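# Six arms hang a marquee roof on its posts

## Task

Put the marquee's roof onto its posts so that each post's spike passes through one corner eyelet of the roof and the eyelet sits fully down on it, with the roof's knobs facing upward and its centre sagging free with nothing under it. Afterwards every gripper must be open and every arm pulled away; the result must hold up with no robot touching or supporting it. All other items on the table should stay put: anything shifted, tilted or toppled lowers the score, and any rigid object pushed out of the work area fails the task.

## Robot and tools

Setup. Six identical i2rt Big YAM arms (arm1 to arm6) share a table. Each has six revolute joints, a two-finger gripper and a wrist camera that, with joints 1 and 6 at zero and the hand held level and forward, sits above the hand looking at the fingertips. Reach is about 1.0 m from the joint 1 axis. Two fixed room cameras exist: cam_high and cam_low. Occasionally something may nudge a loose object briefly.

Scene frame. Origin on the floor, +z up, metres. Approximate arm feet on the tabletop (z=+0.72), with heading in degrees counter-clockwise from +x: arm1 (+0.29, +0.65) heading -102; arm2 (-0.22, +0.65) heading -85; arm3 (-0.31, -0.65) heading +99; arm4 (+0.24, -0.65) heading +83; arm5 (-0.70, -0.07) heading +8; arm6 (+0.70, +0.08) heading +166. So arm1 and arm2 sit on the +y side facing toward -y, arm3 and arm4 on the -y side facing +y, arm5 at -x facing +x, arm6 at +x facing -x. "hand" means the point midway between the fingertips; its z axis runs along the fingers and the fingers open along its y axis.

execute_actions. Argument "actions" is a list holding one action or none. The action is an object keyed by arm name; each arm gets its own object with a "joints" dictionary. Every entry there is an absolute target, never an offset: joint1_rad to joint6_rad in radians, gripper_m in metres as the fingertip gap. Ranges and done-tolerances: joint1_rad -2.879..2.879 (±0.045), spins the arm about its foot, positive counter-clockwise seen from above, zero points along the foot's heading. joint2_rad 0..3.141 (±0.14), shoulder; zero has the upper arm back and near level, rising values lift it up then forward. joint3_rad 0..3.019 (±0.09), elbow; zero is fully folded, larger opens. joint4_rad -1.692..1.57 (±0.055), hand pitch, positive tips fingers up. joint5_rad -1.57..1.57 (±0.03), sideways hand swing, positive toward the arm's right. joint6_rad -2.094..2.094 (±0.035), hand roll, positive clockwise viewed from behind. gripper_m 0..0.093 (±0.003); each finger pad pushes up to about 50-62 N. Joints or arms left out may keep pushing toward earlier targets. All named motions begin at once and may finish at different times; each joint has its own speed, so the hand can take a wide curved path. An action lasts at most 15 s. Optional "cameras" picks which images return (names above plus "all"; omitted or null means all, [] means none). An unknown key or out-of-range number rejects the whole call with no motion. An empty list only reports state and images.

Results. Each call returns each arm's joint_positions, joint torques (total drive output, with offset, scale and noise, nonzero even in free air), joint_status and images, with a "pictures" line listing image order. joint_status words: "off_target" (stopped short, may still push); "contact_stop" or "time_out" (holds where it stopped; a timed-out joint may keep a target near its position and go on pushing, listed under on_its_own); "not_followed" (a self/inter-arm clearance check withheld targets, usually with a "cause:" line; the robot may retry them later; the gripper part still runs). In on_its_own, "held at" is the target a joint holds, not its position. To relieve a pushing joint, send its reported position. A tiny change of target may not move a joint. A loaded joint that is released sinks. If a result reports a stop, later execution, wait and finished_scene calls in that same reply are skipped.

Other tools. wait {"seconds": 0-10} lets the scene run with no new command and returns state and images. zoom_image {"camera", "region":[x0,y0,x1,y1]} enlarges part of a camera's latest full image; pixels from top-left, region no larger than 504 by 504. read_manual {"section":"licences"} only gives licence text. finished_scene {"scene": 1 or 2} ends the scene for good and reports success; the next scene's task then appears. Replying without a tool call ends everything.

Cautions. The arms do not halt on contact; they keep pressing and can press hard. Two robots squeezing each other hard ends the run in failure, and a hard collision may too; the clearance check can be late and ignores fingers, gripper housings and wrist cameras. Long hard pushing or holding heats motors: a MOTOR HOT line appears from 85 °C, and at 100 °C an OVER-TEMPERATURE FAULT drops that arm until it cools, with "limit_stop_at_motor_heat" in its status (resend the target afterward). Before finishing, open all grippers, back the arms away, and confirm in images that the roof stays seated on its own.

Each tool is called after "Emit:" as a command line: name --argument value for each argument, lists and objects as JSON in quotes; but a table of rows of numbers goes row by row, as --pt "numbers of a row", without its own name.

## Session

Emit:
execute_actions --actions '[]'

Scene clock: 0.00 s.
Joint torques (N m, as the arm reports them, + toward a larger angle): no reading
Motor temperatures (°C, as the motors report them): arm1=[24 24 23 22 25 24] | arm2=[22 23 27 25 26 25] | arm3=[21 24 23 25 23 22] | arm4=[23 25 22 25 24 26] | arm5=[23 22 24 22 23 22] | arm6=[24 22 24 22 24 23]
arm1.joint_positions: joint1_rad=+0.265 joint2_rad=+0.426 joint3_rad=+0.544 joint4_rad=-1.264 joint5_rad=+0.213 joint6_rad=-0.409 gripper_m=+0.094
arm1.joint_status: not commanded
arm1.hand: x=+0.2614 y=+0.4666 z=+0.9655 quat_wxyz=(-0.033, -0.535, -0.810, +0.238) (m; scene frame)
arm2.joint_positions: joint1_rad=-0.341 joint2_rad=+0.531 joint3_rad=+0.383 joint4_rad=-0.991 joint5_rad=-0.258 joint6_rad=+0.293 gripper_m=+0.095
arm2.joint_status: not commanded
arm2.hand: x=-0.2374 y=+0.4379 z=+0.8960 quat_wxyz=(-0.242, -0.838, -0.485, +0.055) (m; scene frame)
arm3.joint_positions: joint1_rad=+0.100 joint2_rad=+0.356 joint3_rad=+0.656 joint4_rad=-1.415 joint5_rad=+0.317 joint6_rad=+0.501 gripper_m=+0.094
arm3.joint_status: not commanded
arm3.hand: x=-0.3027 y=-0.4823 z=+1.0291 quat_wxyz=(-0.234, +0.569, -0.775, -0.144) (m; scene frame)
arm4.joint_positions: joint1_rad=-0.182 joint2_rad=+0.483 joint3_rad=+0.482 joint4_rad=-1.084 joint5_rad=-0.140 joint6_rad=-0.551 gripper_m=+0.094
arm4.joint_status: not commanded
arm4.hand: x=+0.2740 y=-0.4359 z=+0.9505 quat_wxyz=(-0.193, +0.786, -0.567, -0.151) (m; scene frame)
arm5.joint_positions: joint1_rad=+0.383 joint2_rad=+0.397 joint3_rad=+0.590 joint4_rad=-1.293 joint5_rad=+0.104 joint6_rad=+0.259 gripper_m=+0.095
arm5.joint_status: not commanded
arm5.hand: x=-0.5323 y=+0.0143 z=+1.0021 quat_wxyz=(-0.227, +0.139, -0.962, -0.050) (m; scene frame)
arm6.joint_positions: joint1_rad=-0.283 joint2_rad=+0.494 joint3_rad=+0.464 joint4_rad=-1.045 joint5_rad=-0.295 joint6_rad=-0.210 gripper_m=+0.094
arm6.joint_status: not commanded
arm6.hand: x=+0.4890 y=+0.1440 z=+0.8988 quat_wxyz=(+0.054, +0.952, -0.109, -0.282) (m; scene frame)
pictures: arm1_cam_wrist, arm2_cam_wrist, arm3_cam_wrist, arm4_cam_wrist, arm5_cam_wrist, arm6_cam_wrist, cam_high, cam_low
Images, in order (width x height): arm1_cam_wrist 504x504, arm2_cam_wrist 504x504, arm3_cam_wrist 504x504, arm4_cam_wrist 504x504, arm5_cam_wrist 504x504, arm6_cam_wrist 504x504, cam_high 896x504, cam_low 896x504.

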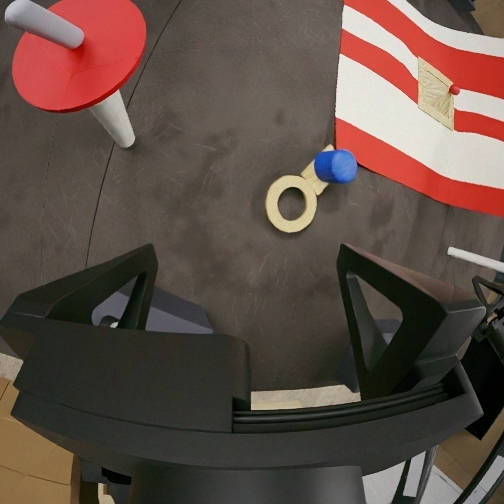

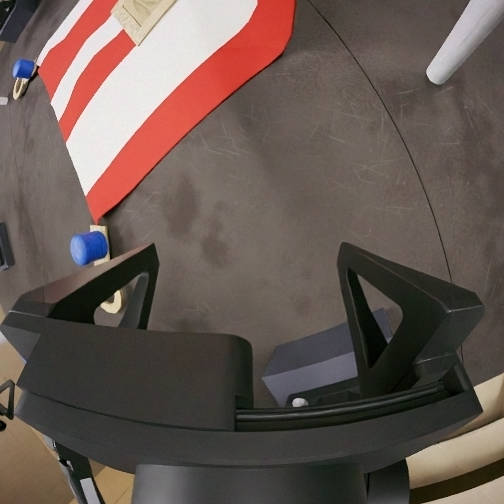

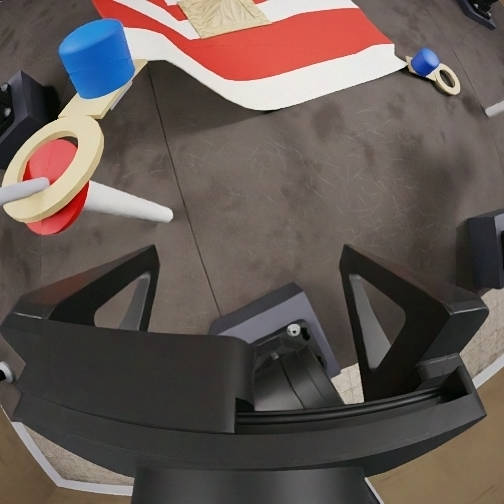

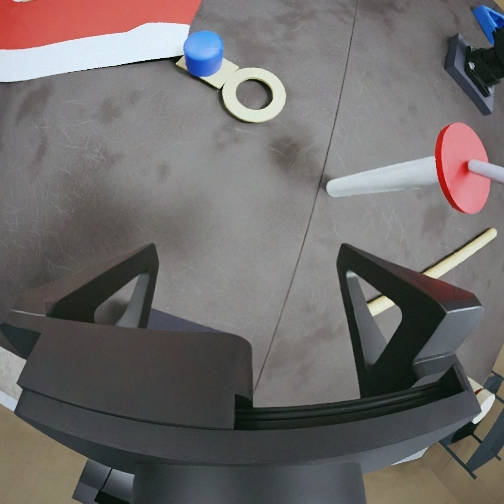

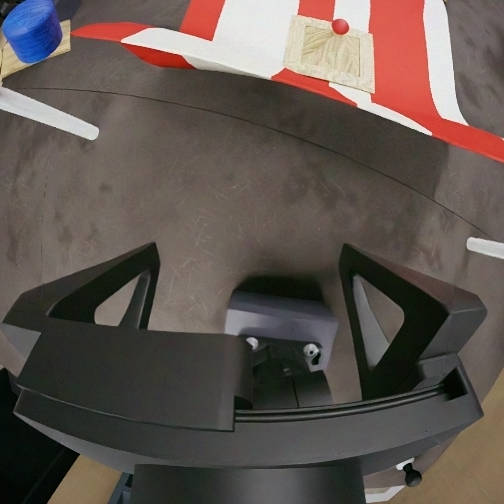

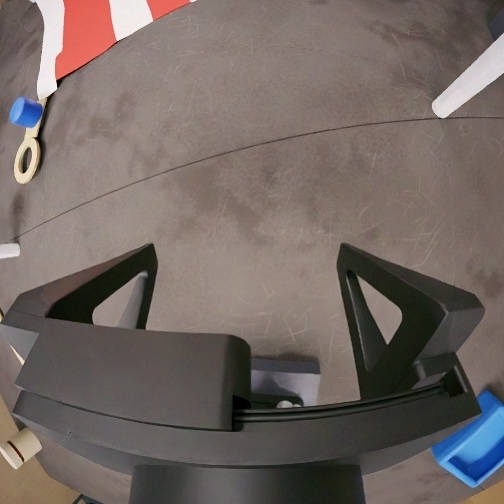

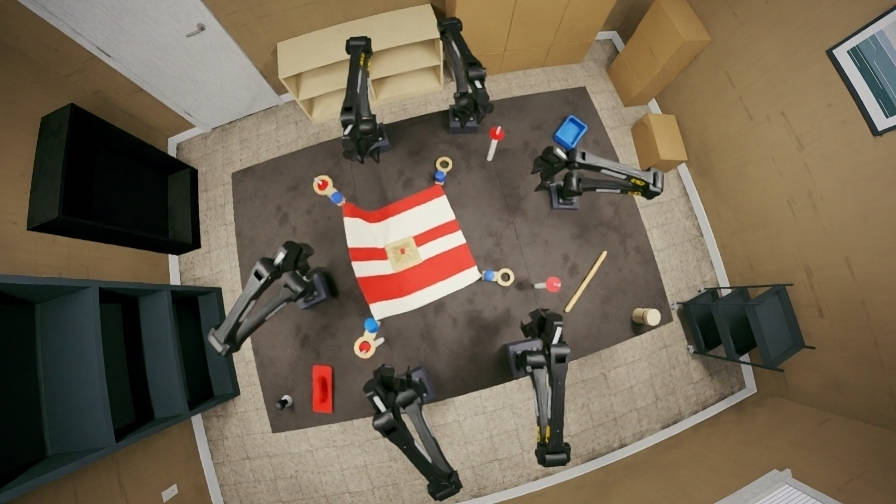

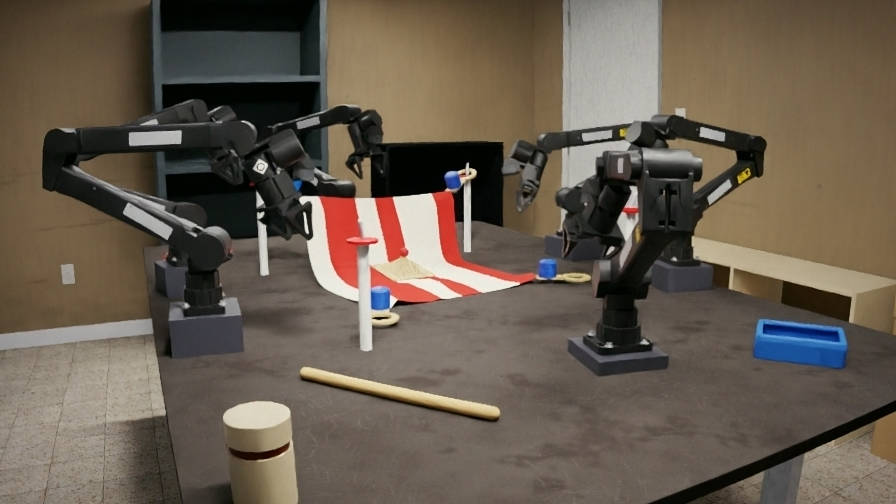

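Emit:
zoom_image --camera "cam_high" --region '[290, 110, 590, 370]'

Emit:
zoom_image --camera "cam_low" --region '[230, 140, 650, 370]'

Region (290, 110, 590, 370) of cam_high's 896x504 image, scaled by 1.680, with more detail than that image has; it fills the top 437 rows of this view, and the rest is white.

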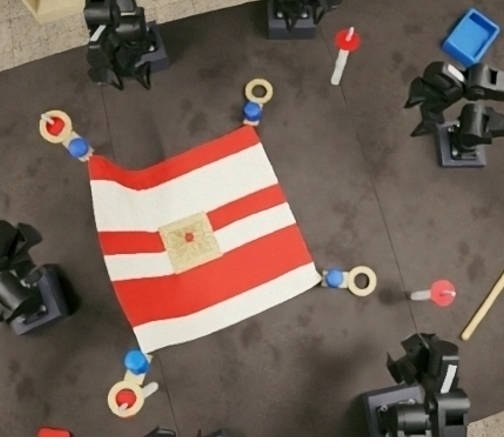

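Region (230, 140, 650, 370) of cam_low's 896x504 image, scaled by 1.200, with more detail than that image has; it fills the top 276 rows of this view, and the rest is white.

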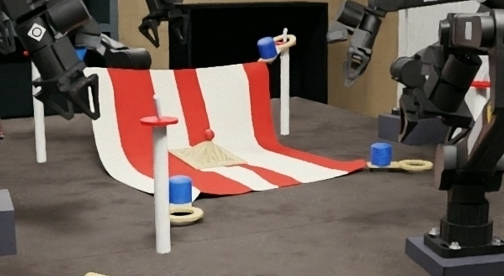

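Emit:
zoom_image --camera "arm1_cam_wrist" --region '[250, 130, 370, 250]'

Emit:
zoom_image --camera "arm4_cam_wrist" --region '[165, 15, 295, 135]'

Emit:
zoom_image --camera "arm3_cam_wrist" --region '[0, 10, 200, 250]'

Region (250, 130, 370, 250) of arm1_cam_wrist's 504x504 image, scaled by 4.200, with more detail than that image has.

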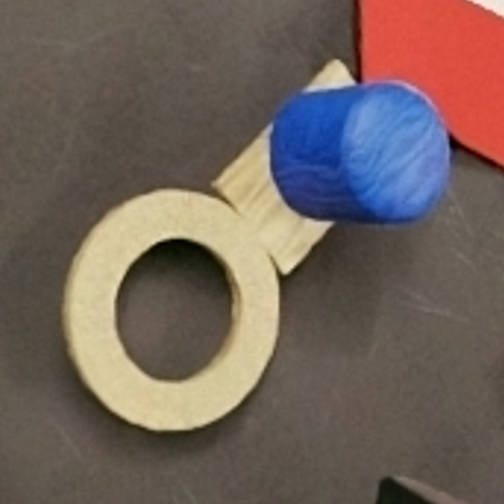

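Region (165, 15, 295, 135) of arm4_cam_wrist's 504x504 image, scaled by 3.877, with more detail than that image has; it fills the top 465 rows of this view, and the rest is white.

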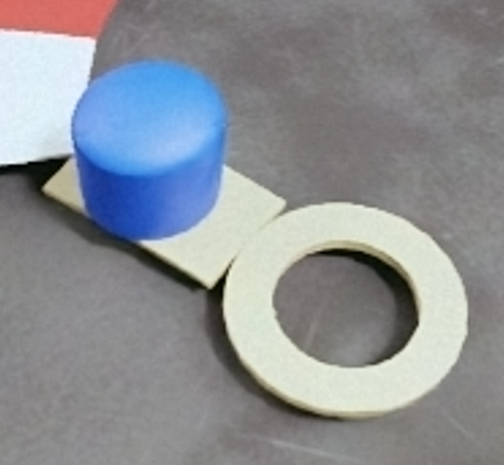

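Region (0, 10, 200, 250) of arm3_cam_wrist's 504x504 image, scaled by 2.100, with more detail than that image has.

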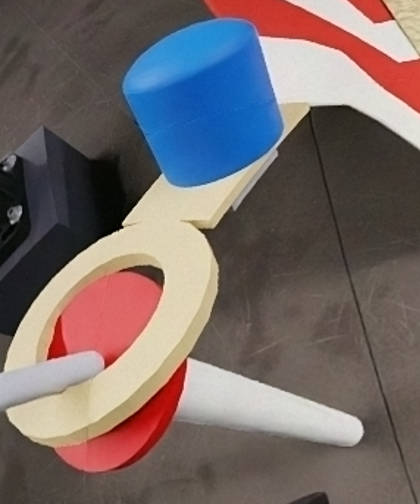

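Emit:
execute_actions --actions '[{"arm1":{"joints":{"joint1_rad":-0.39,"joint3_rad":1.035,"joint4_rad":-1.2,"joint5_rad":0.0,"joint6_rad":-2.07}},"arm4":{"joints":{"joint1_rad":0.249,"joint3_rad":1.2,"joint4_rad":-1.2,"joint5_rad":0.0,"joint6_rad":2.06}}}]' --cameras '[]'

Emit:
execute_actions --actions '[{"arm1":{"joints":{"joint2_rad":1.435,"joint4_rad":-1.125}},"arm4":{"joints":{"joint2_rad":1.59,"joint4_rad":-1.13}}}]' --cameras '["arm1_cam_wrist","arm4_cam_wrist","cam_high","cam_low"]'

Scene clock: 10.93 s.
Joint torques (N m, as the arm reports them, + toward a larger angle): arm1=[-1.    2.85 12.43  1.66 -0.38  0.11] | arm2=[ 1.23  1.75 10.55  1.63 -0.23  0.01] | arm3=[-1.45  2.67 11.59  0.9   0.31  0.06] | arm4=[-0.06  2.43 12.71  1.47 -0.04  0.02] | arm5=[ 0.92  2.17 11.15  1.27  0.04  0.05] | arm6=[-0.35  0.94 11.72  1.55 -0.09 -0.03]
Motor temperatures (°C, as the motors report them): arm1=[24 24 26 22 25 24] | arm2=[22 23 29 25 26 25] | arm3=[21 24 26 25 23 22] | arm4=[23 25 25 25 24 26] | arm5=[23 22 27 22 23 22] | arm6=[24 22 27 22 24 23]
arm1.joint_positions: joint1_rad=-0.384 joint2_rad=+0.424 joint3_rad=+1.000 joint4_rad=-1.212 joint5_rad=+0.005 joint6_rad=-2.057 gripper_m=+0.094
arm1.joint_status: all done
arm1.hand: x=+0.1636 y=+0.4726 z=+1.2028 quat_wxyz=(+0.239, -0.057, -0.888, +0.388) (m; scene frame)
arm2.joint_positions: joint1_rad=-0.341 joint2_rad=+0.531 joint3_rad=+0.383 joint4_rad=-0.991 joint5_rad=-0.258 joint6_rad=+0.293 gripper_m=+0.095
arm2.joint_status: not commanded
arm2.hand: x=-0.2374 y=+0.4379 z=+0.8960 quat_wxyz=(-0.242, -0.838, -0.485, +0.055) (m; scene frame)
arm3.joint_positions: joint1_rad=+0.100 joint2_rad=+0.356 joint3_rad=+0.656 joint4_rad=-1.415 joint5_rad=+0.317 joint6_rad=+0.501 gripper_m=+0.094
arm3.joint_status: not commanded
arm3.hand: x=-0.3027 y=-0.4823 z=+1.0291 quat_wxyz=(-0.234, +0.569, -0.775, -0.144) (m; scene frame)
arm4.joint_positions: joint1_rad=+0.243 joint2_rad=+0.484 joint3_rad=+1.152 joint4_rad=-1.194 joint5_rad=-0.002 joint6_rad=+2.050 gripper_m=+0.095
arm4.joint_status: all done
arm4.hand: x=+0.2056 y=-0.4178 z=+1.2804 quat_wxyz=(+0.160, -0.138, -0.858, -0.469) (m; scene frame)
arm5.joint_positions: joint1_rad=+0.383 joint2_rad=+0.397 joint3_rad=+0.590 joint4_rad=-1.293 joint5_rad=+0.104 joint6_rad=+0.259 gripper_m=+0.095
arm5.joint_status: not commanded
arm5.hand: x=-0.5323 y=+0.0143 z=+1.0021 quat_wxyz=(-0.227, +0.139, -0.962, -0.050) (m; scene frame)
arm6.joint_positions: joint1_rad=-0.283 joint2_rad=+0.494 joint3_rad=+0.464 joint4_rad=-1.045 joint5_rad=-0.295 joint6_rad=-0.210 gripper_m=+0.094
arm6.joint_status: not commanded
arm6.hand: x=+0.4890 y=+0.1440 z=+0.8988 quat_wxyz=(+0.054, +0.952, -0.109, -0.282) (m; scene frame)
pictures: none
No camera images: the call's "cameras" was empty. Leave "cameras" out to get every camera's image.

Scene clock: 12.53 s.
Joint torques (N m, as the arm reports them, + toward a larger angle): arm1=[-1.06 -8.14 11.87  0.32 -0.43  0.06] | arm2=[ 1.08  1.6  10.57  1.57 -0.23  0.  ] | arm3=[-1.5   2.67 11.58  0.89  0.3   0.06] | arm4=[-0.15 -9.15 11.64  0.42  0.05  0.09] | arm5=[ 1.05  2.3  11.16  1.24  0.04  0.05] | arm6=[-0.31  0.95 11.71  1.56 -0.09 -0.04]
Motor temperatures (°C, as the motors report them): arm1=[24 24 26 22 25 24] | arm2=[22 23 29 25 26 25] | arm3=[21 24 26 25 24 22] | arm4=[23 25 26 25 24 26] | arm5=[23 22 27 22 23 22] | arm6=[24 22 27 22 24 23]
arm1.joint_positions: joint1_rad=-0.384 joint2_rad=+1.433 joint3_rad=+1.000 joint4_rad=-1.138 joint5_rad=+0.005 joint6_rad=-2.057 gripper_m=+0.094
arm1.joint_status: all done
arm1.hand: x=+0.0696 y=+0.3373 z=+0.9034 quat_wxyz=(+0.005, -0.062, -0.998, +0.004) (m; scene frame)
arm2.joint_positions: joint1_rad=-0.341 joint2_rad=+0.531 joint3_rad=+0.383 joint4_rad=-0.991 joint5_rad=-0.258 joint6_rad=+0.293 gripper_m=+0.095
arm2.joint_status: not commanded
arm2.hand: x=-0.2374 y=+0.4379 z=+0.8960 quat_wxyz=(-0.242, -0.838, -0.485, +0.055) (m; scene frame)
arm3.joint_positions: joint1_rad=+0.100 joint2_rad=+0.356 joint3_rad=+0.656 joint4_rad=-1.415 joint5_rad=+0.317 joint6_rad=+0.501 gripper_m=+0.094
arm3.joint_status: not commanded
arm3.hand: x=-0.3027 y=-0.4823 z=+1.0291 quat_wxyz=(-0.234, +0.569, -0.775, -0.144) (m; scene frame)
arm4.joint_positions: joint1_rad=+0.243 joint2_rad=+1.593 joint3_rad=+1.160 joint4_rad=-1.137 joint5_rad=-0.002 joint6_rad=+2.050 gripper_m=+0.095
arm4.joint_status: all done
arm4.hand: x=+0.1690 y=-0.2100 z=+0.9000 quat_wxyz=(+0.003, -0.158, -0.987, +0.006) (m; scene frame)
arm5.joint_positions: joint1_rad=+0.383 joint2_rad=+0.397 joint3_rad=+0.590 joint4_rad=-1.293 joint5_rad=+0.104 joint6_rad=+0.259 gripper_m=+0.095
arm5.joint_status: not commanded
arm5.hand: x=-0.5323 y=+0.0143 z=+1.0021 quat_wxyz=(-0.227, +0.139, -0.962, -0.050) (m; scene frame)
arm6.joint_positions: joint1_rad=-0.283 joint2_rad=+0.494 joint3_rad=+0.464 joint4_rad=-1.045 joint5_rad=-0.295 joint6_rad=-0.210 gripper_m=+0.094
arm6.joint_status: not commanded
arm6.hand: x=+0.4890 y=+0.1440 z=+0.8988 quat_wxyz=(+0.054, +0.952, -0.109, -0.282) (m; scene frame)
pictures: arm1_cam_wrist, arm4_cam_wrist, cam_high, cam_low
Images, in order (width x height): arm1_cam_wrist 504x504, arm4_cam_wrist 504x504, cam_high 896x504, cam_low 896x504.

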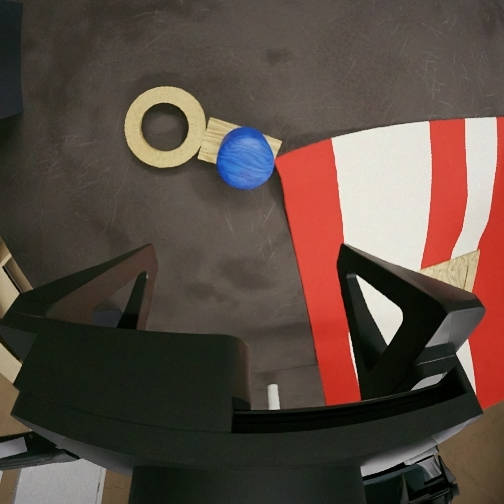

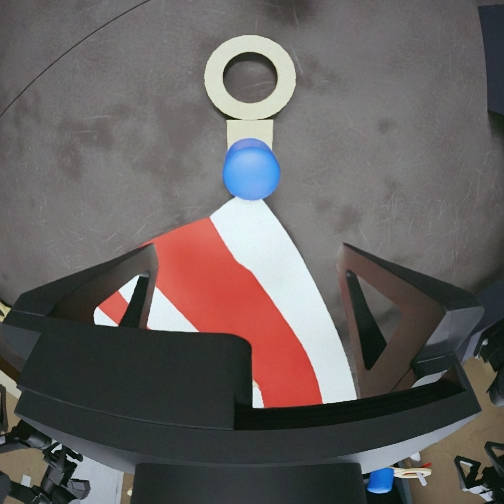

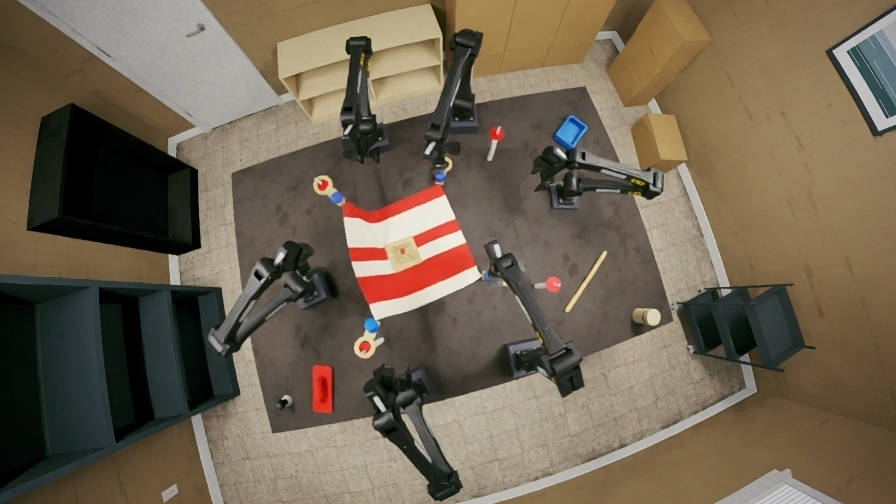

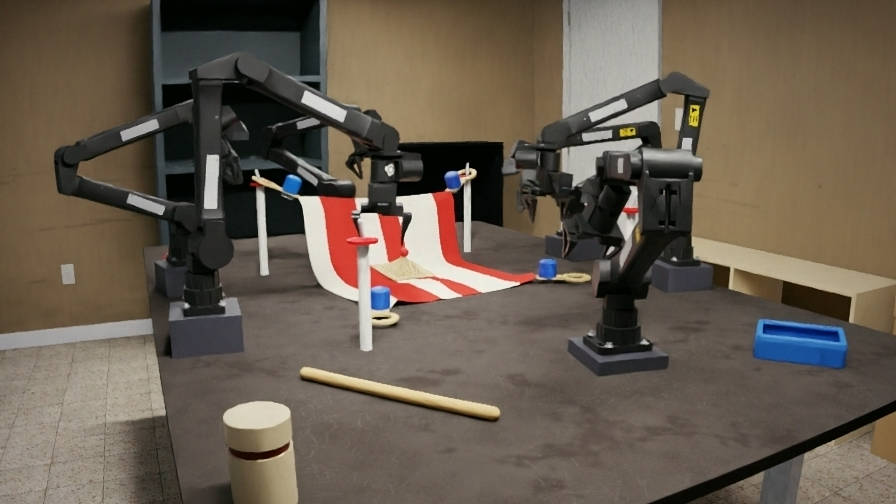

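Emit:
zoom_image --camera "arm1_cam_wrist" --region '[110, 70, 310, 210]'

Emit:
zoom_image --camera "arm4_cam_wrist" --region '[170, 20, 330, 220]'

Region (110, 70, 310, 210) of arm1_cam_wrist's 504x504 image, scaled by 2.520, with more detail than that image has; it fills the top 353 rows of this view, and the rest is white.

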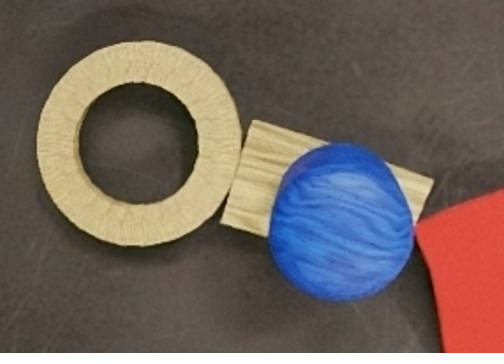

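Region (170, 20, 330, 220) of arm4_cam_wrist's 504x504 image, scaled by 2.520, with more detail than that image has; it fills the left 403 columns of this view, and the rest is white.

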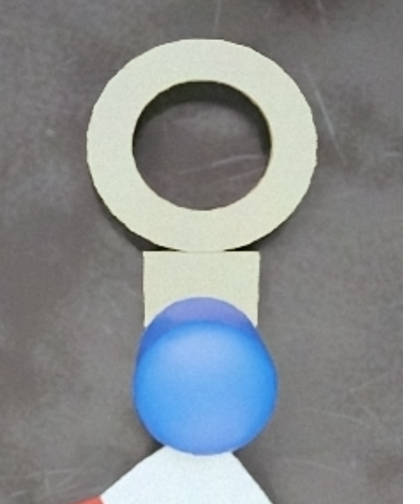

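Emit:
execute_actions --actions '[{"arm1":{"joints":{"joint1_rad":-0.36,"joint2_rad":1.546,"joint3_rad":0.865,"joint4_rad":-0.888}},"arm4":{"joints":{"joint2_rad":1.704,"joint3_rad":1.054,"joint4_rad":-0.918}}}]' --cameras '["arm1_cam_wrist","arm4_cam_wrist"]'

Scene clock: 15.43 s.
Joint torques (N m, as the arm reports them, + toward a larger angle): arm1=[ 0.37 -9.2   8.19  0.29 -0.4   0.04] | arm2=[ 1.04  1.24 10.48  1.72 -0.21  0.01] | arm3=[-1.53  2.69 11.59  0.88  0.3   0.06] | arm4=[  1.16 -12.14   6.91   0.36   0.06   0.03] | arm5=[ 0.97  2.2  11.18  1.27  0.05  0.05] | arm6=[-0.35  0.95 11.72  1.56 -0.08 -0.03]
Motor temperatures (°C, as the motors report them): arm1=[24 25 26 22 25 24] | arm2=[22 23 30 25 26 25] | arm3=[21 24 26 25 24 22] | arm4=[23 25 26 25 24 26] | arm5=[23 22 27 22 23 22] | arm6=[24 22 28 22 24 23]
arm1.joint_positions: joint1_rad=-0.367 joint2_rad=+1.550 joint3_rad=+0.859 joint4_rad=-0.904 joint5_rad=+0.004 joint6_rad=-2.057 gripper_m=+0.094
arm1.joint_status: all done
arm1.hand: x=+0.0821 y=+0.3437 z=+0.8159 quat_wxyz=(-0.002, -0.053, -0.999, -0.005) (m; scene frame)
arm2.joint_positions: joint1_rad=-0.341 joint2_rad=+0.531 joint3_rad=+0.383 joint4_rad=-0.991 joint5_rad=-0.258 joint6_rad=+0.293 gripper_m=+0.095
arm2.joint_status: not commanded
arm2.hand: x=-0.2374 y=+0.4379 z=+0.8960 quat_wxyz=(-0.242, -0.838, -0.485, +0.055) (m; scene frame)
arm3.joint_positions: joint1_rad=+0.100 joint2_rad=+0.356 joint3_rad=+0.656 joint4_rad=-1.415 joint5_rad=+0.317 joint6_rad=+0.501 gripper_m=+0.094
arm3.joint_status: not commanded
arm3.hand: x=-0.3027 y=-0.4823 z=+1.0291 quat_wxyz=(-0.234, +0.569, -0.775, -0.144) (m; scene frame)
arm4.joint_positions: joint1_rad=+0.243 joint2_rad=+1.723 joint3_rad=+1.048 joint4_rad=-0.927 joint5_rad=-0.002 joint6_rad=+2.050 gripper_m=+0.095
arm4.joint_status: all done
arm4.hand: x=+0.1698 y=-0.2185 z=+0.8092 quat_wxyz=(-0.002, -0.158, -0.987, +0.020) (m; scene frame)
arm5.joint_positions: joint1_rad=+0.383 joint2_rad=+0.397 joint3_rad=+0.590 joint4_rad=-1.293 joint5_rad=+0.104 joint6_rad=+0.259 gripper_m=+0.095
arm5.joint_status: not commanded
arm5.hand: x=-0.5323 y=+0.0143 z=+1.0021 quat_wxyz=(-0.227, +0.139, -0.962, -0.050) (m; scene frame)
arm6.joint_positions: joint1_rad=-0.283 joint2_rad=+0.494 joint3_rad=+0.464 joint4_rad=-1.045 joint5_rad=-0.295 joint6_rad=-0.210 gripper_m=+0.094
arm6.joint_status: not commanded
arm6.hand: x=+0.4890 y=+0.1440 z=+0.8988 quat_wxyz=(+0.054, +0.952, -0.109, -0.282) (m; scene frame)
pictures: arm1_cam_wrist, arm4_cam_wrist
Images, in order (width x height): arm1_cam_wrist 504x504, arm4_cam_wrist 504x504.

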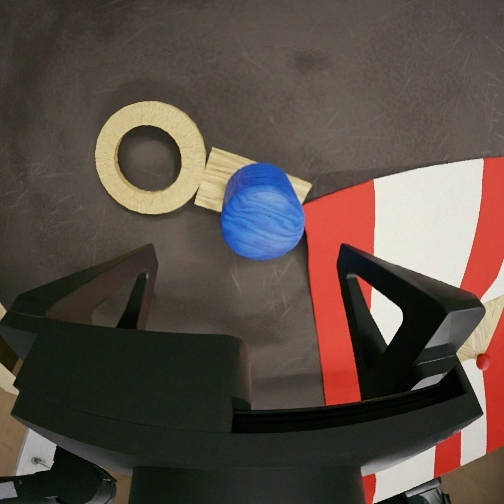

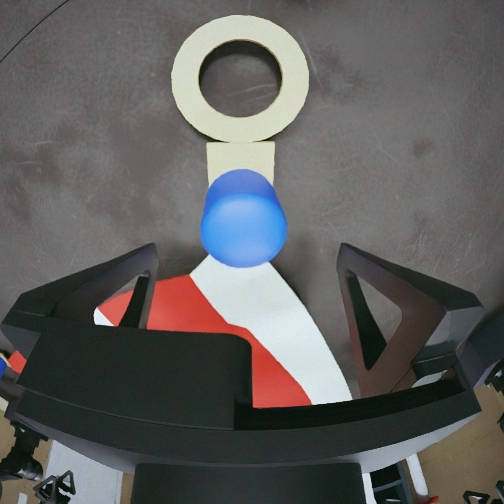

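Emit:
execute_actions --actions '[{"arm1":{"joints":{"joint2_rad":1.655,"joint3_rad":0.824,"joint4_rad":-0.714}},"arm4":{"joints":{"joint2_rad":1.787,"joint3_rad":1.013,"joint4_rad":-0.768}}}]' --cameras '["arm1_cam_wrist","arm4_cam_wrist","cam_low"]'

Scene clock: 16.93 s.
Joint torques (N m, as the arm reports them, + toward a larger angle): arm1=[ 0.4  -9.81  6.48  0.46 -0.41  0.03] | arm2=[ 0.72  1.55 10.29  1.68 -0.21  0.  ] | arm3=[-1.49  2.65 11.58  0.89  0.31  0.06] | arm4=[  0.49 -11.16   5.94   0.47   0.05   0.1 ] | arm5=[ 0.93  2.44 11.14  1.28  0.05  0.05] | arm6=[-0.31  0.95 11.71  1.55 -0.08 -0.03]
Motor temperatures (°C, as the motors report them): arm1=[24 25 26 22 25 24] | arm2=[22 23 30 25 26 25] | arm3=[21 24 27 25 24 22] | arm4=[23 25 25 25 24 26] | arm5=[23 22 27 22 23 22] | arm6=[24 22 28 22 24 23]
arm1.joint_positions: joint1_rad=-0.367 joint2_rad=+1.658 joint3_rad=+0.830 joint4_rad=-0.730 joint5_rad=+0.004 joint6_rad=-2.057 gripper_m=+0.094
arm1.joint_status: all done
arm1.hand: x=+0.0743 y=+0.3320 z=+0.7693 quat_wxyz=(+0.008, -0.053, -0.999, +0.010) (m; scene frame)
arm2.joint_positions: joint1_rad=-0.341 joint2_rad=+0.531 joint3_rad=+0.383 joint4_rad=-0.991 joint5_rad=-0.258 joint6_rad=+0.293 gripper_m=+0.095
arm2.joint_status: not commanded
arm2.hand: x=-0.2374 y=+0.4379 z=+0.8960 quat_wxyz=(-0.242, -0.838, -0.485, +0.055) (m; scene frame)
arm3.joint_positions: joint1_rad=+0.100 joint2_rad=+0.356 joint3_rad=+0.656 joint4_rad=-1.415 joint5_rad=+0.317 joint6_rad=+0.501 gripper_m=+0.094
arm3.joint_status: not commanded
arm3.hand: x=-0.3027 y=-0.4823 z=+1.0291 quat_wxyz=(-0.234, +0.569, -0.775, -0.144) (m; scene frame)
arm4.joint_positions: joint1_rad=+0.243 joint2_rad=+1.791 joint3_rad=+1.017 joint4_rad=-0.778 joint5_rad=-0.002 joint6_rad=+2.050 gripper_m=+0.095
arm4.joint_status: all done
arm4.hand: x=+0.1677 y=-0.2076 z=+0.7711 quat_wxyz=(+0.006, -0.158, -0.987, -0.004) (m; scene frame)
arm5.joint_positions: joint1_rad=+0.383 joint2_rad=+0.397 joint3_rad=+0.590 joint4_rad=-1.293 joint5_rad=+0.104 joint6_rad=+0.259 gripper_m=+0.095
arm5.joint_status: not commanded
arm5.hand: x=-0.5323 y=+0.0143 z=+1.0021 quat_wxyz=(-0.227, +0.139, -0.962, -0.050) (m; scene frame)
arm6.joint_positions: joint1_rad=-0.283 joint2_rad=+0.494 joint3_rad=+0.464 joint4_rad=-1.045 joint5_rad=-0.295 joint6_rad=-0.210 gripper_m=+0.094
arm6.joint_status: not commanded
arm6.hand: x=+0.4890 y=+0.1440 z=+0.8988 quat_wxyz=(+0.054, +0.952, -0.109, -0.282) (m; scene frame)
pictures: arm1_cam_wrist, arm4_cam_wrist, cam_low
Images, in order (width x height): arm1_cam_wrist 504x504, arm4_cam_wrist 504x504, cam_low 896x504.

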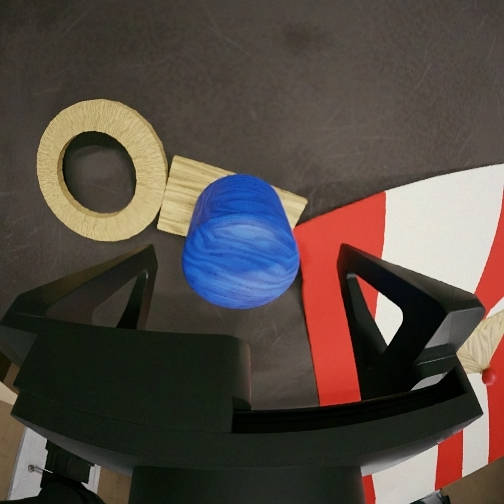

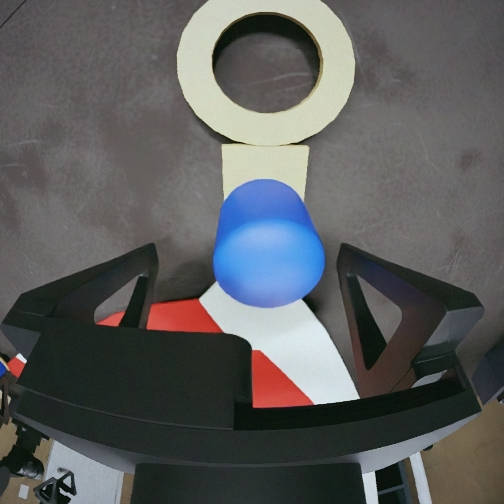

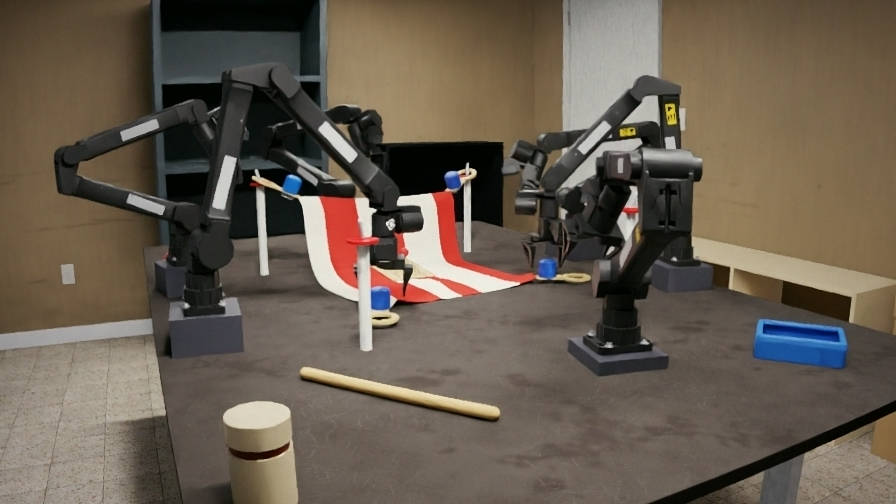

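Emit:
execute_actions --actions '[{"arm1":{"joints":{"joint1_rad":-0.347,"joint2_rad":1.672,"joint3_rad":0.812,"joint4_rad":-0.706}},"arm4":{"joints":{"joint1_rad":0.228,"joint2_rad":1.8,"joint3_rad":0.989,"joint4_rad":-0.755}}}]' --cameras '["arm1_cam_wrist","arm4_cam_wrist","cam_low"]'

Scene clock: 18.90 s.
Joint torques (N m, as the arm reports them, + toward a larger angle): arm1=[ 0.15 -8.49  6.14  0.49 -0.42  0.05] | arm2=[ 0.99  1.52 10.55  1.54 -0.17 -0.07] | arm3=[-1.49  2.69 11.59  0.9   0.31  0.06] | arm4=[ -1.42 -10.95   5.53   0.57  -0.03   0.09] | arm5=[ 0.99  2.26 11.11  1.26  0.04  0.05] | arm6=[-0.34  0.95 11.71  1.56 -0.09 -0.03]
Motor temperatures (°C, as the motors report them): arm1=[24 25 26 22 25 24] | arm2=[22 23 30 25 26 25] | arm3=[21 24 27 25 24 22] | arm4=[23 25 25 25 24 26] | arm5=[23 22 27 22 23 22] | arm6=[24 22 28 22 24 23]
arm1.joint_positions: joint1_rad=-0.354 joint2_rad=+1.658 joint3_rad=+0.823 joint4_rad=-0.722 joint5_rad=+0.004 joint6_rad=-2.057 gripper_m=+0.094
arm1.joint_status: all done
arm1.hand: x=+0.0794 y=+0.3310 z=+0.7674 quat_wxyz=(+0.008, -0.047, -0.999, +0.010) (m; scene frame)
arm2.joint_positions: joint1_rad=-0.341 joint2_rad=+0.531 joint3_rad=+0.383 joint4_rad=-0.991 joint5_rad=-0.258 joint6_rad=+0.293 gripper_m=+0.095
arm2.joint_status: not commanded
arm2.hand: x=-0.2374 y=+0.4379 z=+0.8960 quat_wxyz=(-0.242, -0.838, -0.485, +0.055) (m; scene frame)
arm3.joint_positions: joint1_rad=+0.100 joint2_rad=+0.356 joint3_rad=+0.656 joint4_rad=-1.415 joint5_rad=+0.317 joint6_rad=+0.501 gripper_m=+0.094
arm3.joint_status: not commanded
arm3.hand: x=-0.3027 y=-0.4823 z=+1.0291 quat_wxyz=(-0.234, +0.569, -0.775, -0.144) (m; scene frame)
arm4.joint_positions: joint1_rad=+0.237 joint2_rad=+1.791 joint3_rad=+0.994 joint4_rad=-0.765 joint5_rad=-0.002 joint6_rad=+2.050 gripper_m=+0.095
arm4.joint_status: all done
arm4.hand: x=+0.1717 y=-0.2157 z=+0.7649 quat_wxyz=(+0.004, -0.161, -0.987, +0.001) (m; scene frame)
arm5.joint_positions: joint1_rad=+0.383 joint2_rad=+0.397 joint3_rad=+0.590 joint4_rad=-1.293 joint5_rad=+0.104 joint6_rad=+0.259 gripper_m=+0.095
arm5.joint_status: not commanded
arm5.hand: x=-0.5323 y=+0.0143 z=+1.0021 quat_wxyz=(-0.227, +0.139, -0.962, -0.050) (m; scene frame)
arm6.joint_positions: joint1_rad=-0.283 joint2_rad=+0.494 joint3_rad=+0.464 joint4_rad=-1.045 joint5_rad=-0.295 joint6_rad=-0.210 gripper_m=+0.094
arm6.joint_status: not commanded
arm6.hand: x=+0.4890 y=+0.1440 z=+0.8988 quat_wxyz=(+0.054, +0.952, -0.109, -0.282) (m; scene frame)
pictures: arm1_cam_wrist, arm4_cam_wrist, cam_low
Images, in order (width x height): arm1_cam_wrist 504x504, arm4_cam_wrist 504x504, cam_low 896x504.

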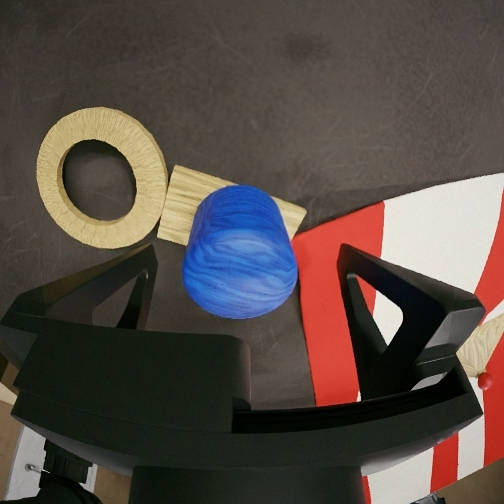

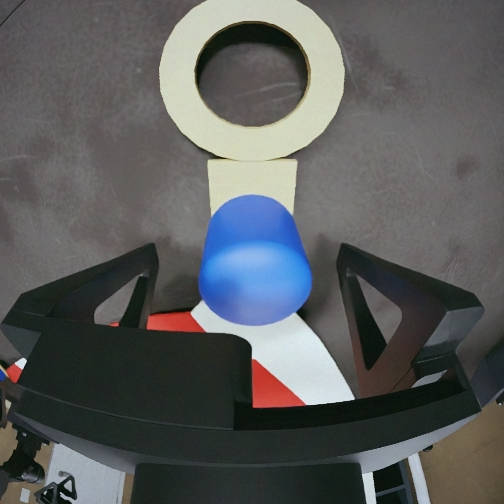

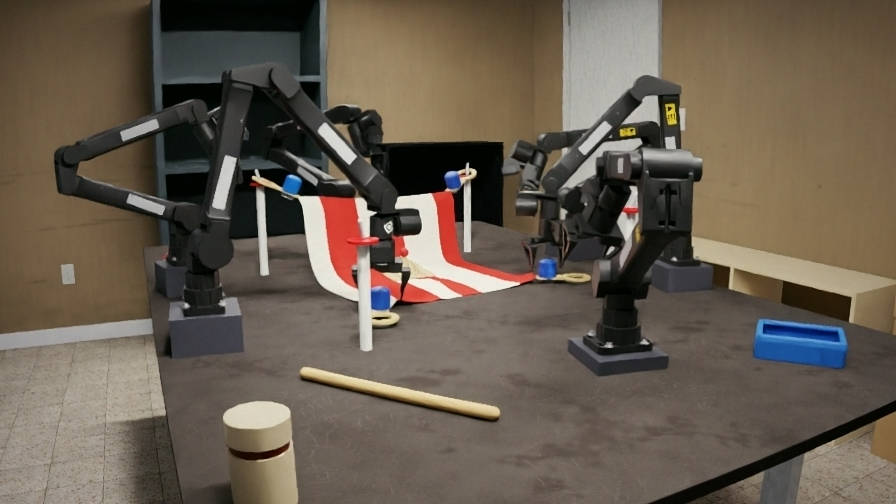

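Emit:
zoom_image --camera "cam_low" --region '[330, 230, 450, 340]'

Emit:
zoom_image --camera "cam_low" --region '[500, 200, 610, 300]'

Region (330, 230, 450, 340) of cam_low's 896x504 image, scaled by 4.200, with more detail than that image has; it fills the top 462 rows of this view, and the rest is white.

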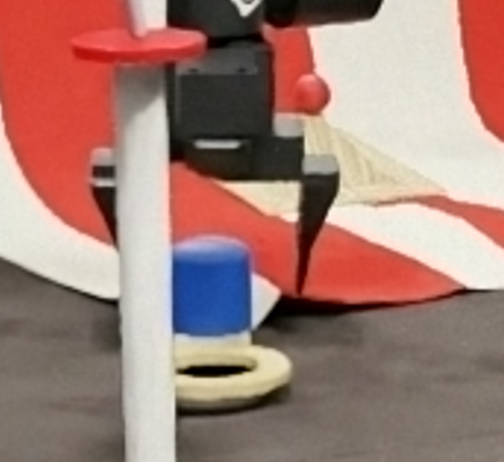

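Region (500, 200, 610, 300) of cam_low's 896x504 image, scaled by 4.582, with more detail than that image has; it fills the top 458 rows of this view, and the rest is white.

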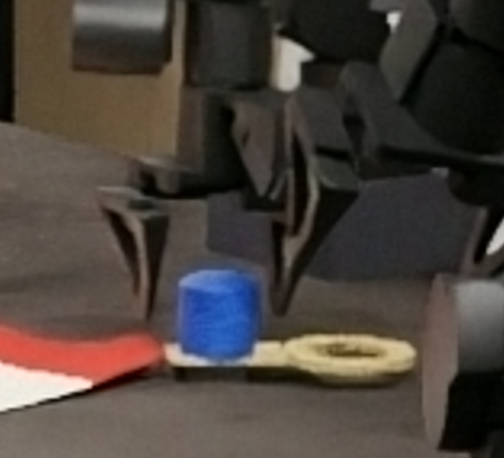

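Emit:
execute_actions --actions '[{"arm1":{"joints":{"gripper_m":0.035}},"arm4":{"joints":{"gripper_m":0.035}}}]' --cameras '["arm1_cam_wrist","arm4_cam_wrist"]'

Scene clock: 19.80 s.
Joint torques (N m, as the arm reports them, + toward a larger angle): arm1=[ 0.3  -8.54  5.96  0.46 -0.36  0.05] | arm2=[ 0.88  1.24 10.38  1.67 -0.23 -0.02] | arm3=[-1.48  2.68 11.59  0.88  0.31  0.06] | arm4=[ -0.29 -10.7    5.62   0.48  -0.02   0.06] | arm5=[ 0.98  2.34 11.16  1.26  0.04  0.05] | arm6=[-0.31  0.92 11.71  1.56 -0.09 -0.03]
Motor temperatures (°C, as the motors report them): arm1=[24 25 26 22 25 24] | arm2=[22 23 30 25 26 25] | arm3=[21 24 27 25 24 22] | arm4=[23 25 25 25 24 26] | arm5=[23 22 27 22 23 22] | arm6=[24 22 28 22 24 23]
arm1.joint_positions: joint1_rad=-0.354 joint2_rad=+1.658 joint3_rad=+0.822 joint4_rad=-0.721 joint5_rad=+0.003 joint6_rad=-2.058 gripper_m=+0.048
arm1.joint_status: gripper_m off_target (ended at +0.048, target +0.035)
arm1.hand: x=+0.0796 y=+0.3308 z=+0.7672 quat_wxyz=(+0.007, -0.047, -0.999, +0.011) (m; scene frame)
arm2.joint_positions: joint1_rad=-0.341 joint2_rad=+0.531 joint3_rad=+0.383 joint4_rad=-0.991 joint5_rad=-0.258 joint6_rad=+0.293 gripper_m=+0.095
arm2.joint_status: not commanded
arm2.hand: x=-0.2374 y=+0.4379 z=+0.8960 quat_wxyz=(-0.242, -0.838, -0.485, +0.055) (m; scene frame)
arm3.joint_positions: joint1_rad=+0.100 joint2_rad=+0.356 joint3_rad=+0.656 joint4_rad=-1.415 joint5_rad=+0.317 joint6_rad=+0.501 gripper_m=+0.094
arm3.joint_status: not commanded
arm3.hand: x=-0.3027 y=-0.4823 z=+1.0291 quat_wxyz=(-0.234, +0.569, -0.775, -0.144) (m; scene frame)
arm4.joint_positions: joint1_rad=+0.237 joint2_rad=+1.791 joint3_rad=+0.994 joint4_rad=-0.764 joint5_rad=-0.001 joint6_rad=+2.051 gripper_m=+0.048
arm4.joint_status: gripper_m off_target (ended at +0.048, target +0.035)
arm4.hand: x=+0.1718 y=-0.2155 z=+0.7647 quat_wxyz=(+0.004, -0.161, -0.987, +0.001) (m; scene frame)
arm5.joint_positions: joint1_rad=+0.383 joint2_rad=+0.397 joint3_rad=+0.590 joint4_rad=-1.293 joint5_rad=+0.104 joint6_rad=+0.259 gripper_m=+0.095
arm5.joint_status: not commanded
arm5.hand: x=-0.5323 y=+0.0143 z=+1.0021 quat_wxyz=(-0.227, +0.139, -0.962, -0.050) (m; scene frame)
arm6.joint_positions: joint1_rad=-0.283 joint2_rad=+0.494 joint3_rad=+0.464 joint4_rad=-1.045 joint5_rad=-0.295 joint6_rad=-0.210 gripper_m=+0.094
arm6.joint_status: not commanded
arm6.hand: x=+0.4890 y=+0.1440 z=+0.8988 quat_wxyz=(+0.054, +0.952, -0.109, -0.282) (m; scene frame)
pictures: arm1_cam_wrist, arm4_cam_wrist
Images, in order (width x height): arm1_cam_wrist 504x504, arm4_cam_wrist 504x504.

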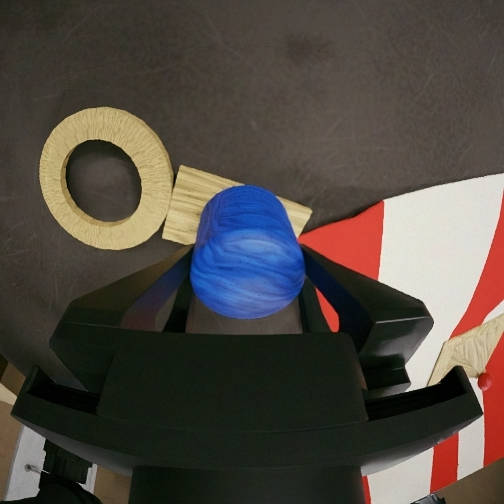

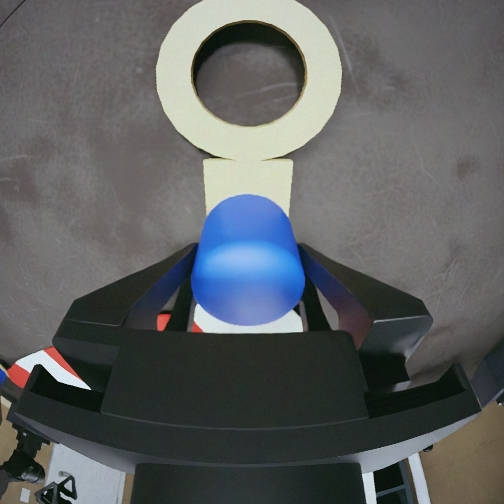

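Emit:
execute_actions --actions '[{"arm1":{"joints":{"joint2_rad":1.388,"joint3_rad":1.12,"joint4_rad":-1.28}},"arm4":{"joints":{"joint2_rad":1.53,"joint3_rad":1.262,"joint4_rad":-1.275}}}]' --cameras '["arm1_cam_wrist","arm4_cam_wrist","cam_low","cam_high"]'

Scene clock: 22.33 s.
Joint torques (N m, as the arm reports them, + toward a larger angle): arm1=[ 0.28 -8.12 10.5  -0.73 -0.34  0.02] | arm2=[ 0.9   1.   10.35  1.64 -0.22  0.01] | arm3=[-1.49  2.67 11.59  0.9   0.31  0.06] | arm4=[ -1.29 -10.6   10.03  -0.29   0.     0.09] | arm5=[ 0.98  2.31 11.13  1.24  0.04  0.05] | arm6=[-0.35  0.97 11.71  1.56 -0.08 -0.04]
Motor temperatures (°C, as the motors report them): arm1=[24 25 26 22 25 24] | arm2=[22 23 30 25 26 25] | arm3=[21 24 27 25 24 22] | arm4=[23 26 25 25 24 26] | arm5=[23 22 28 22 23 22] | arm6=[24 22 29 22 24 23]
arm1.joint_positions: joint1_rad=-0.354 joint2_rad=+1.390 joint3_rad=+1.108 joint4_rad=-1.264 joint5_rad=+0.003 joint6_rad=-2.058 gripper_m=+0.048
arm1.joint_status: all done
arm1.hand: x=+0.0742 y=+0.3231 z=+0.9580 quat_wxyz=(+0.010, -0.047, -0.999, +0.016) (m; scene frame)
arm2.joint_positions: joint1_rad=-0.341 joint2_rad=+0.531 joint3_rad=+0.383 joint4_rad=-0.991 joint5_rad=-0.258 joint6_rad=+0.293 gripper_m=+0.095
arm2.joint_status: not commanded
arm2.hand: x=-0.2374 y=+0.4379 z=+0.8960 quat_wxyz=(-0.242, -0.838, -0.485, +0.055) (m; scene frame)
arm3.joint_positions: joint1_rad=+0.100 joint2_rad=+0.356 joint3_rad=+0.656 joint4_rad=-1.415 joint5_rad=+0.317 joint6_rad=+0.501 gripper_m=+0.094
arm3.joint_status: not commanded
arm3.hand: x=-0.3027 y=-0.4823 z=+1.0291 quat_wxyz=(-0.234, +0.569, -0.775, -0.144) (m; scene frame)
arm4.joint_positions: joint1_rad=+0.237 joint2_rad=+1.533 joint3_rad=+1.241 joint4_rad=-1.265 joint5_rad=-0.001 joint6_rad=+2.051 gripper_m=+0.048
arm4.joint_status: all done
arm4.hand: x=+0.1722 y=-0.2092 z=+0.9544 quat_wxyz=(+0.005, -0.162, -0.987, -0.001) (m; scene frame)
arm5.joint_positions: joint1_rad=+0.383 joint2_rad=+0.397 joint3_rad=+0.590 joint4_rad=-1.293 joint5_rad=+0.104 joint6_rad=+0.259 gripper_m=+0.095
arm5.joint_status: not commanded
arm5.hand: x=-0.5323 y=+0.0143 z=+1.0021 quat_wxyz=(-0.227, +0.139, -0.962, -0.050) (m; scene frame)
arm6.joint_positions: joint1_rad=-0.283 joint2_rad=+0.494 joint3_rad=+0.464 joint4_rad=-1.045 joint5_rad=-0.295 joint6_rad=-0.210 gripper_m=+0.094
arm6.joint_status: not commanded
arm6.hand: x=+0.4890 y=+0.1440 z=+0.8988 quat_wxyz=(+0.054, +0.952, -0.109, -0.282) (m; scene frame)
pictures: arm1_cam_wrist, arm4_cam_wrist, cam_high, cam_low
Images, in order (width x height): arm1_cam_wrist 504x504, arm4_cam_wrist 504x504, cam_high 896x504, cam_low 896x504.

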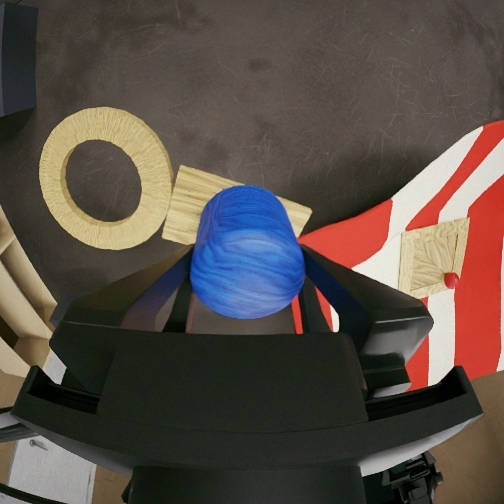

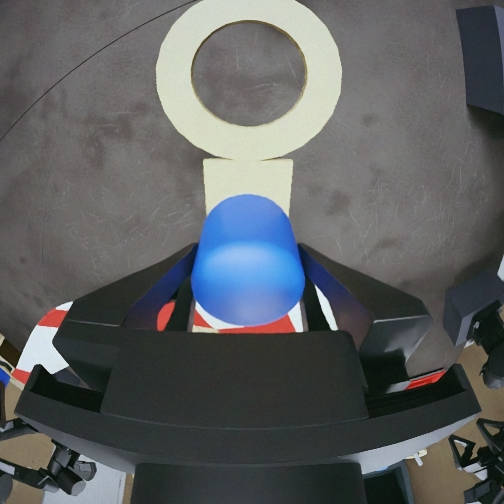

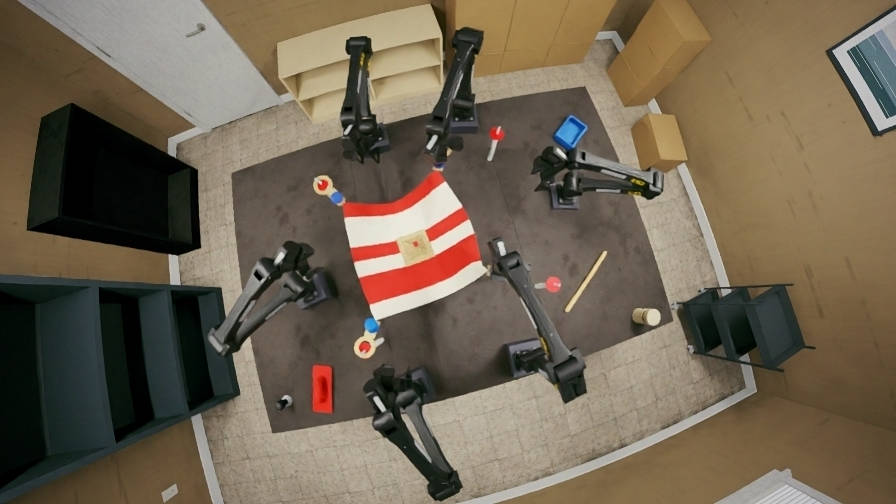

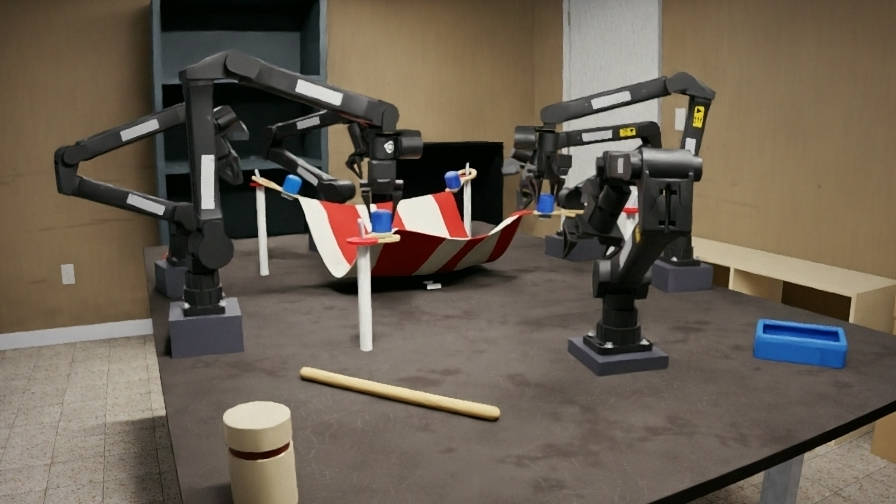

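Emit:
zoom_image --camera "cam_low" --region '[290, 170, 590, 320]'

Region (290, 170, 590, 320) of cam_low's 896x504 image, scaled by 1.680, with more detail than that image has.

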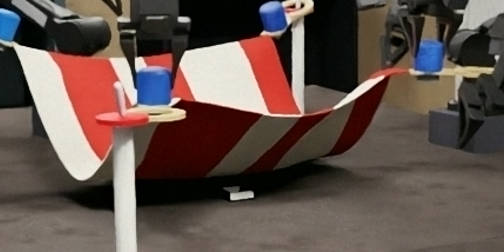

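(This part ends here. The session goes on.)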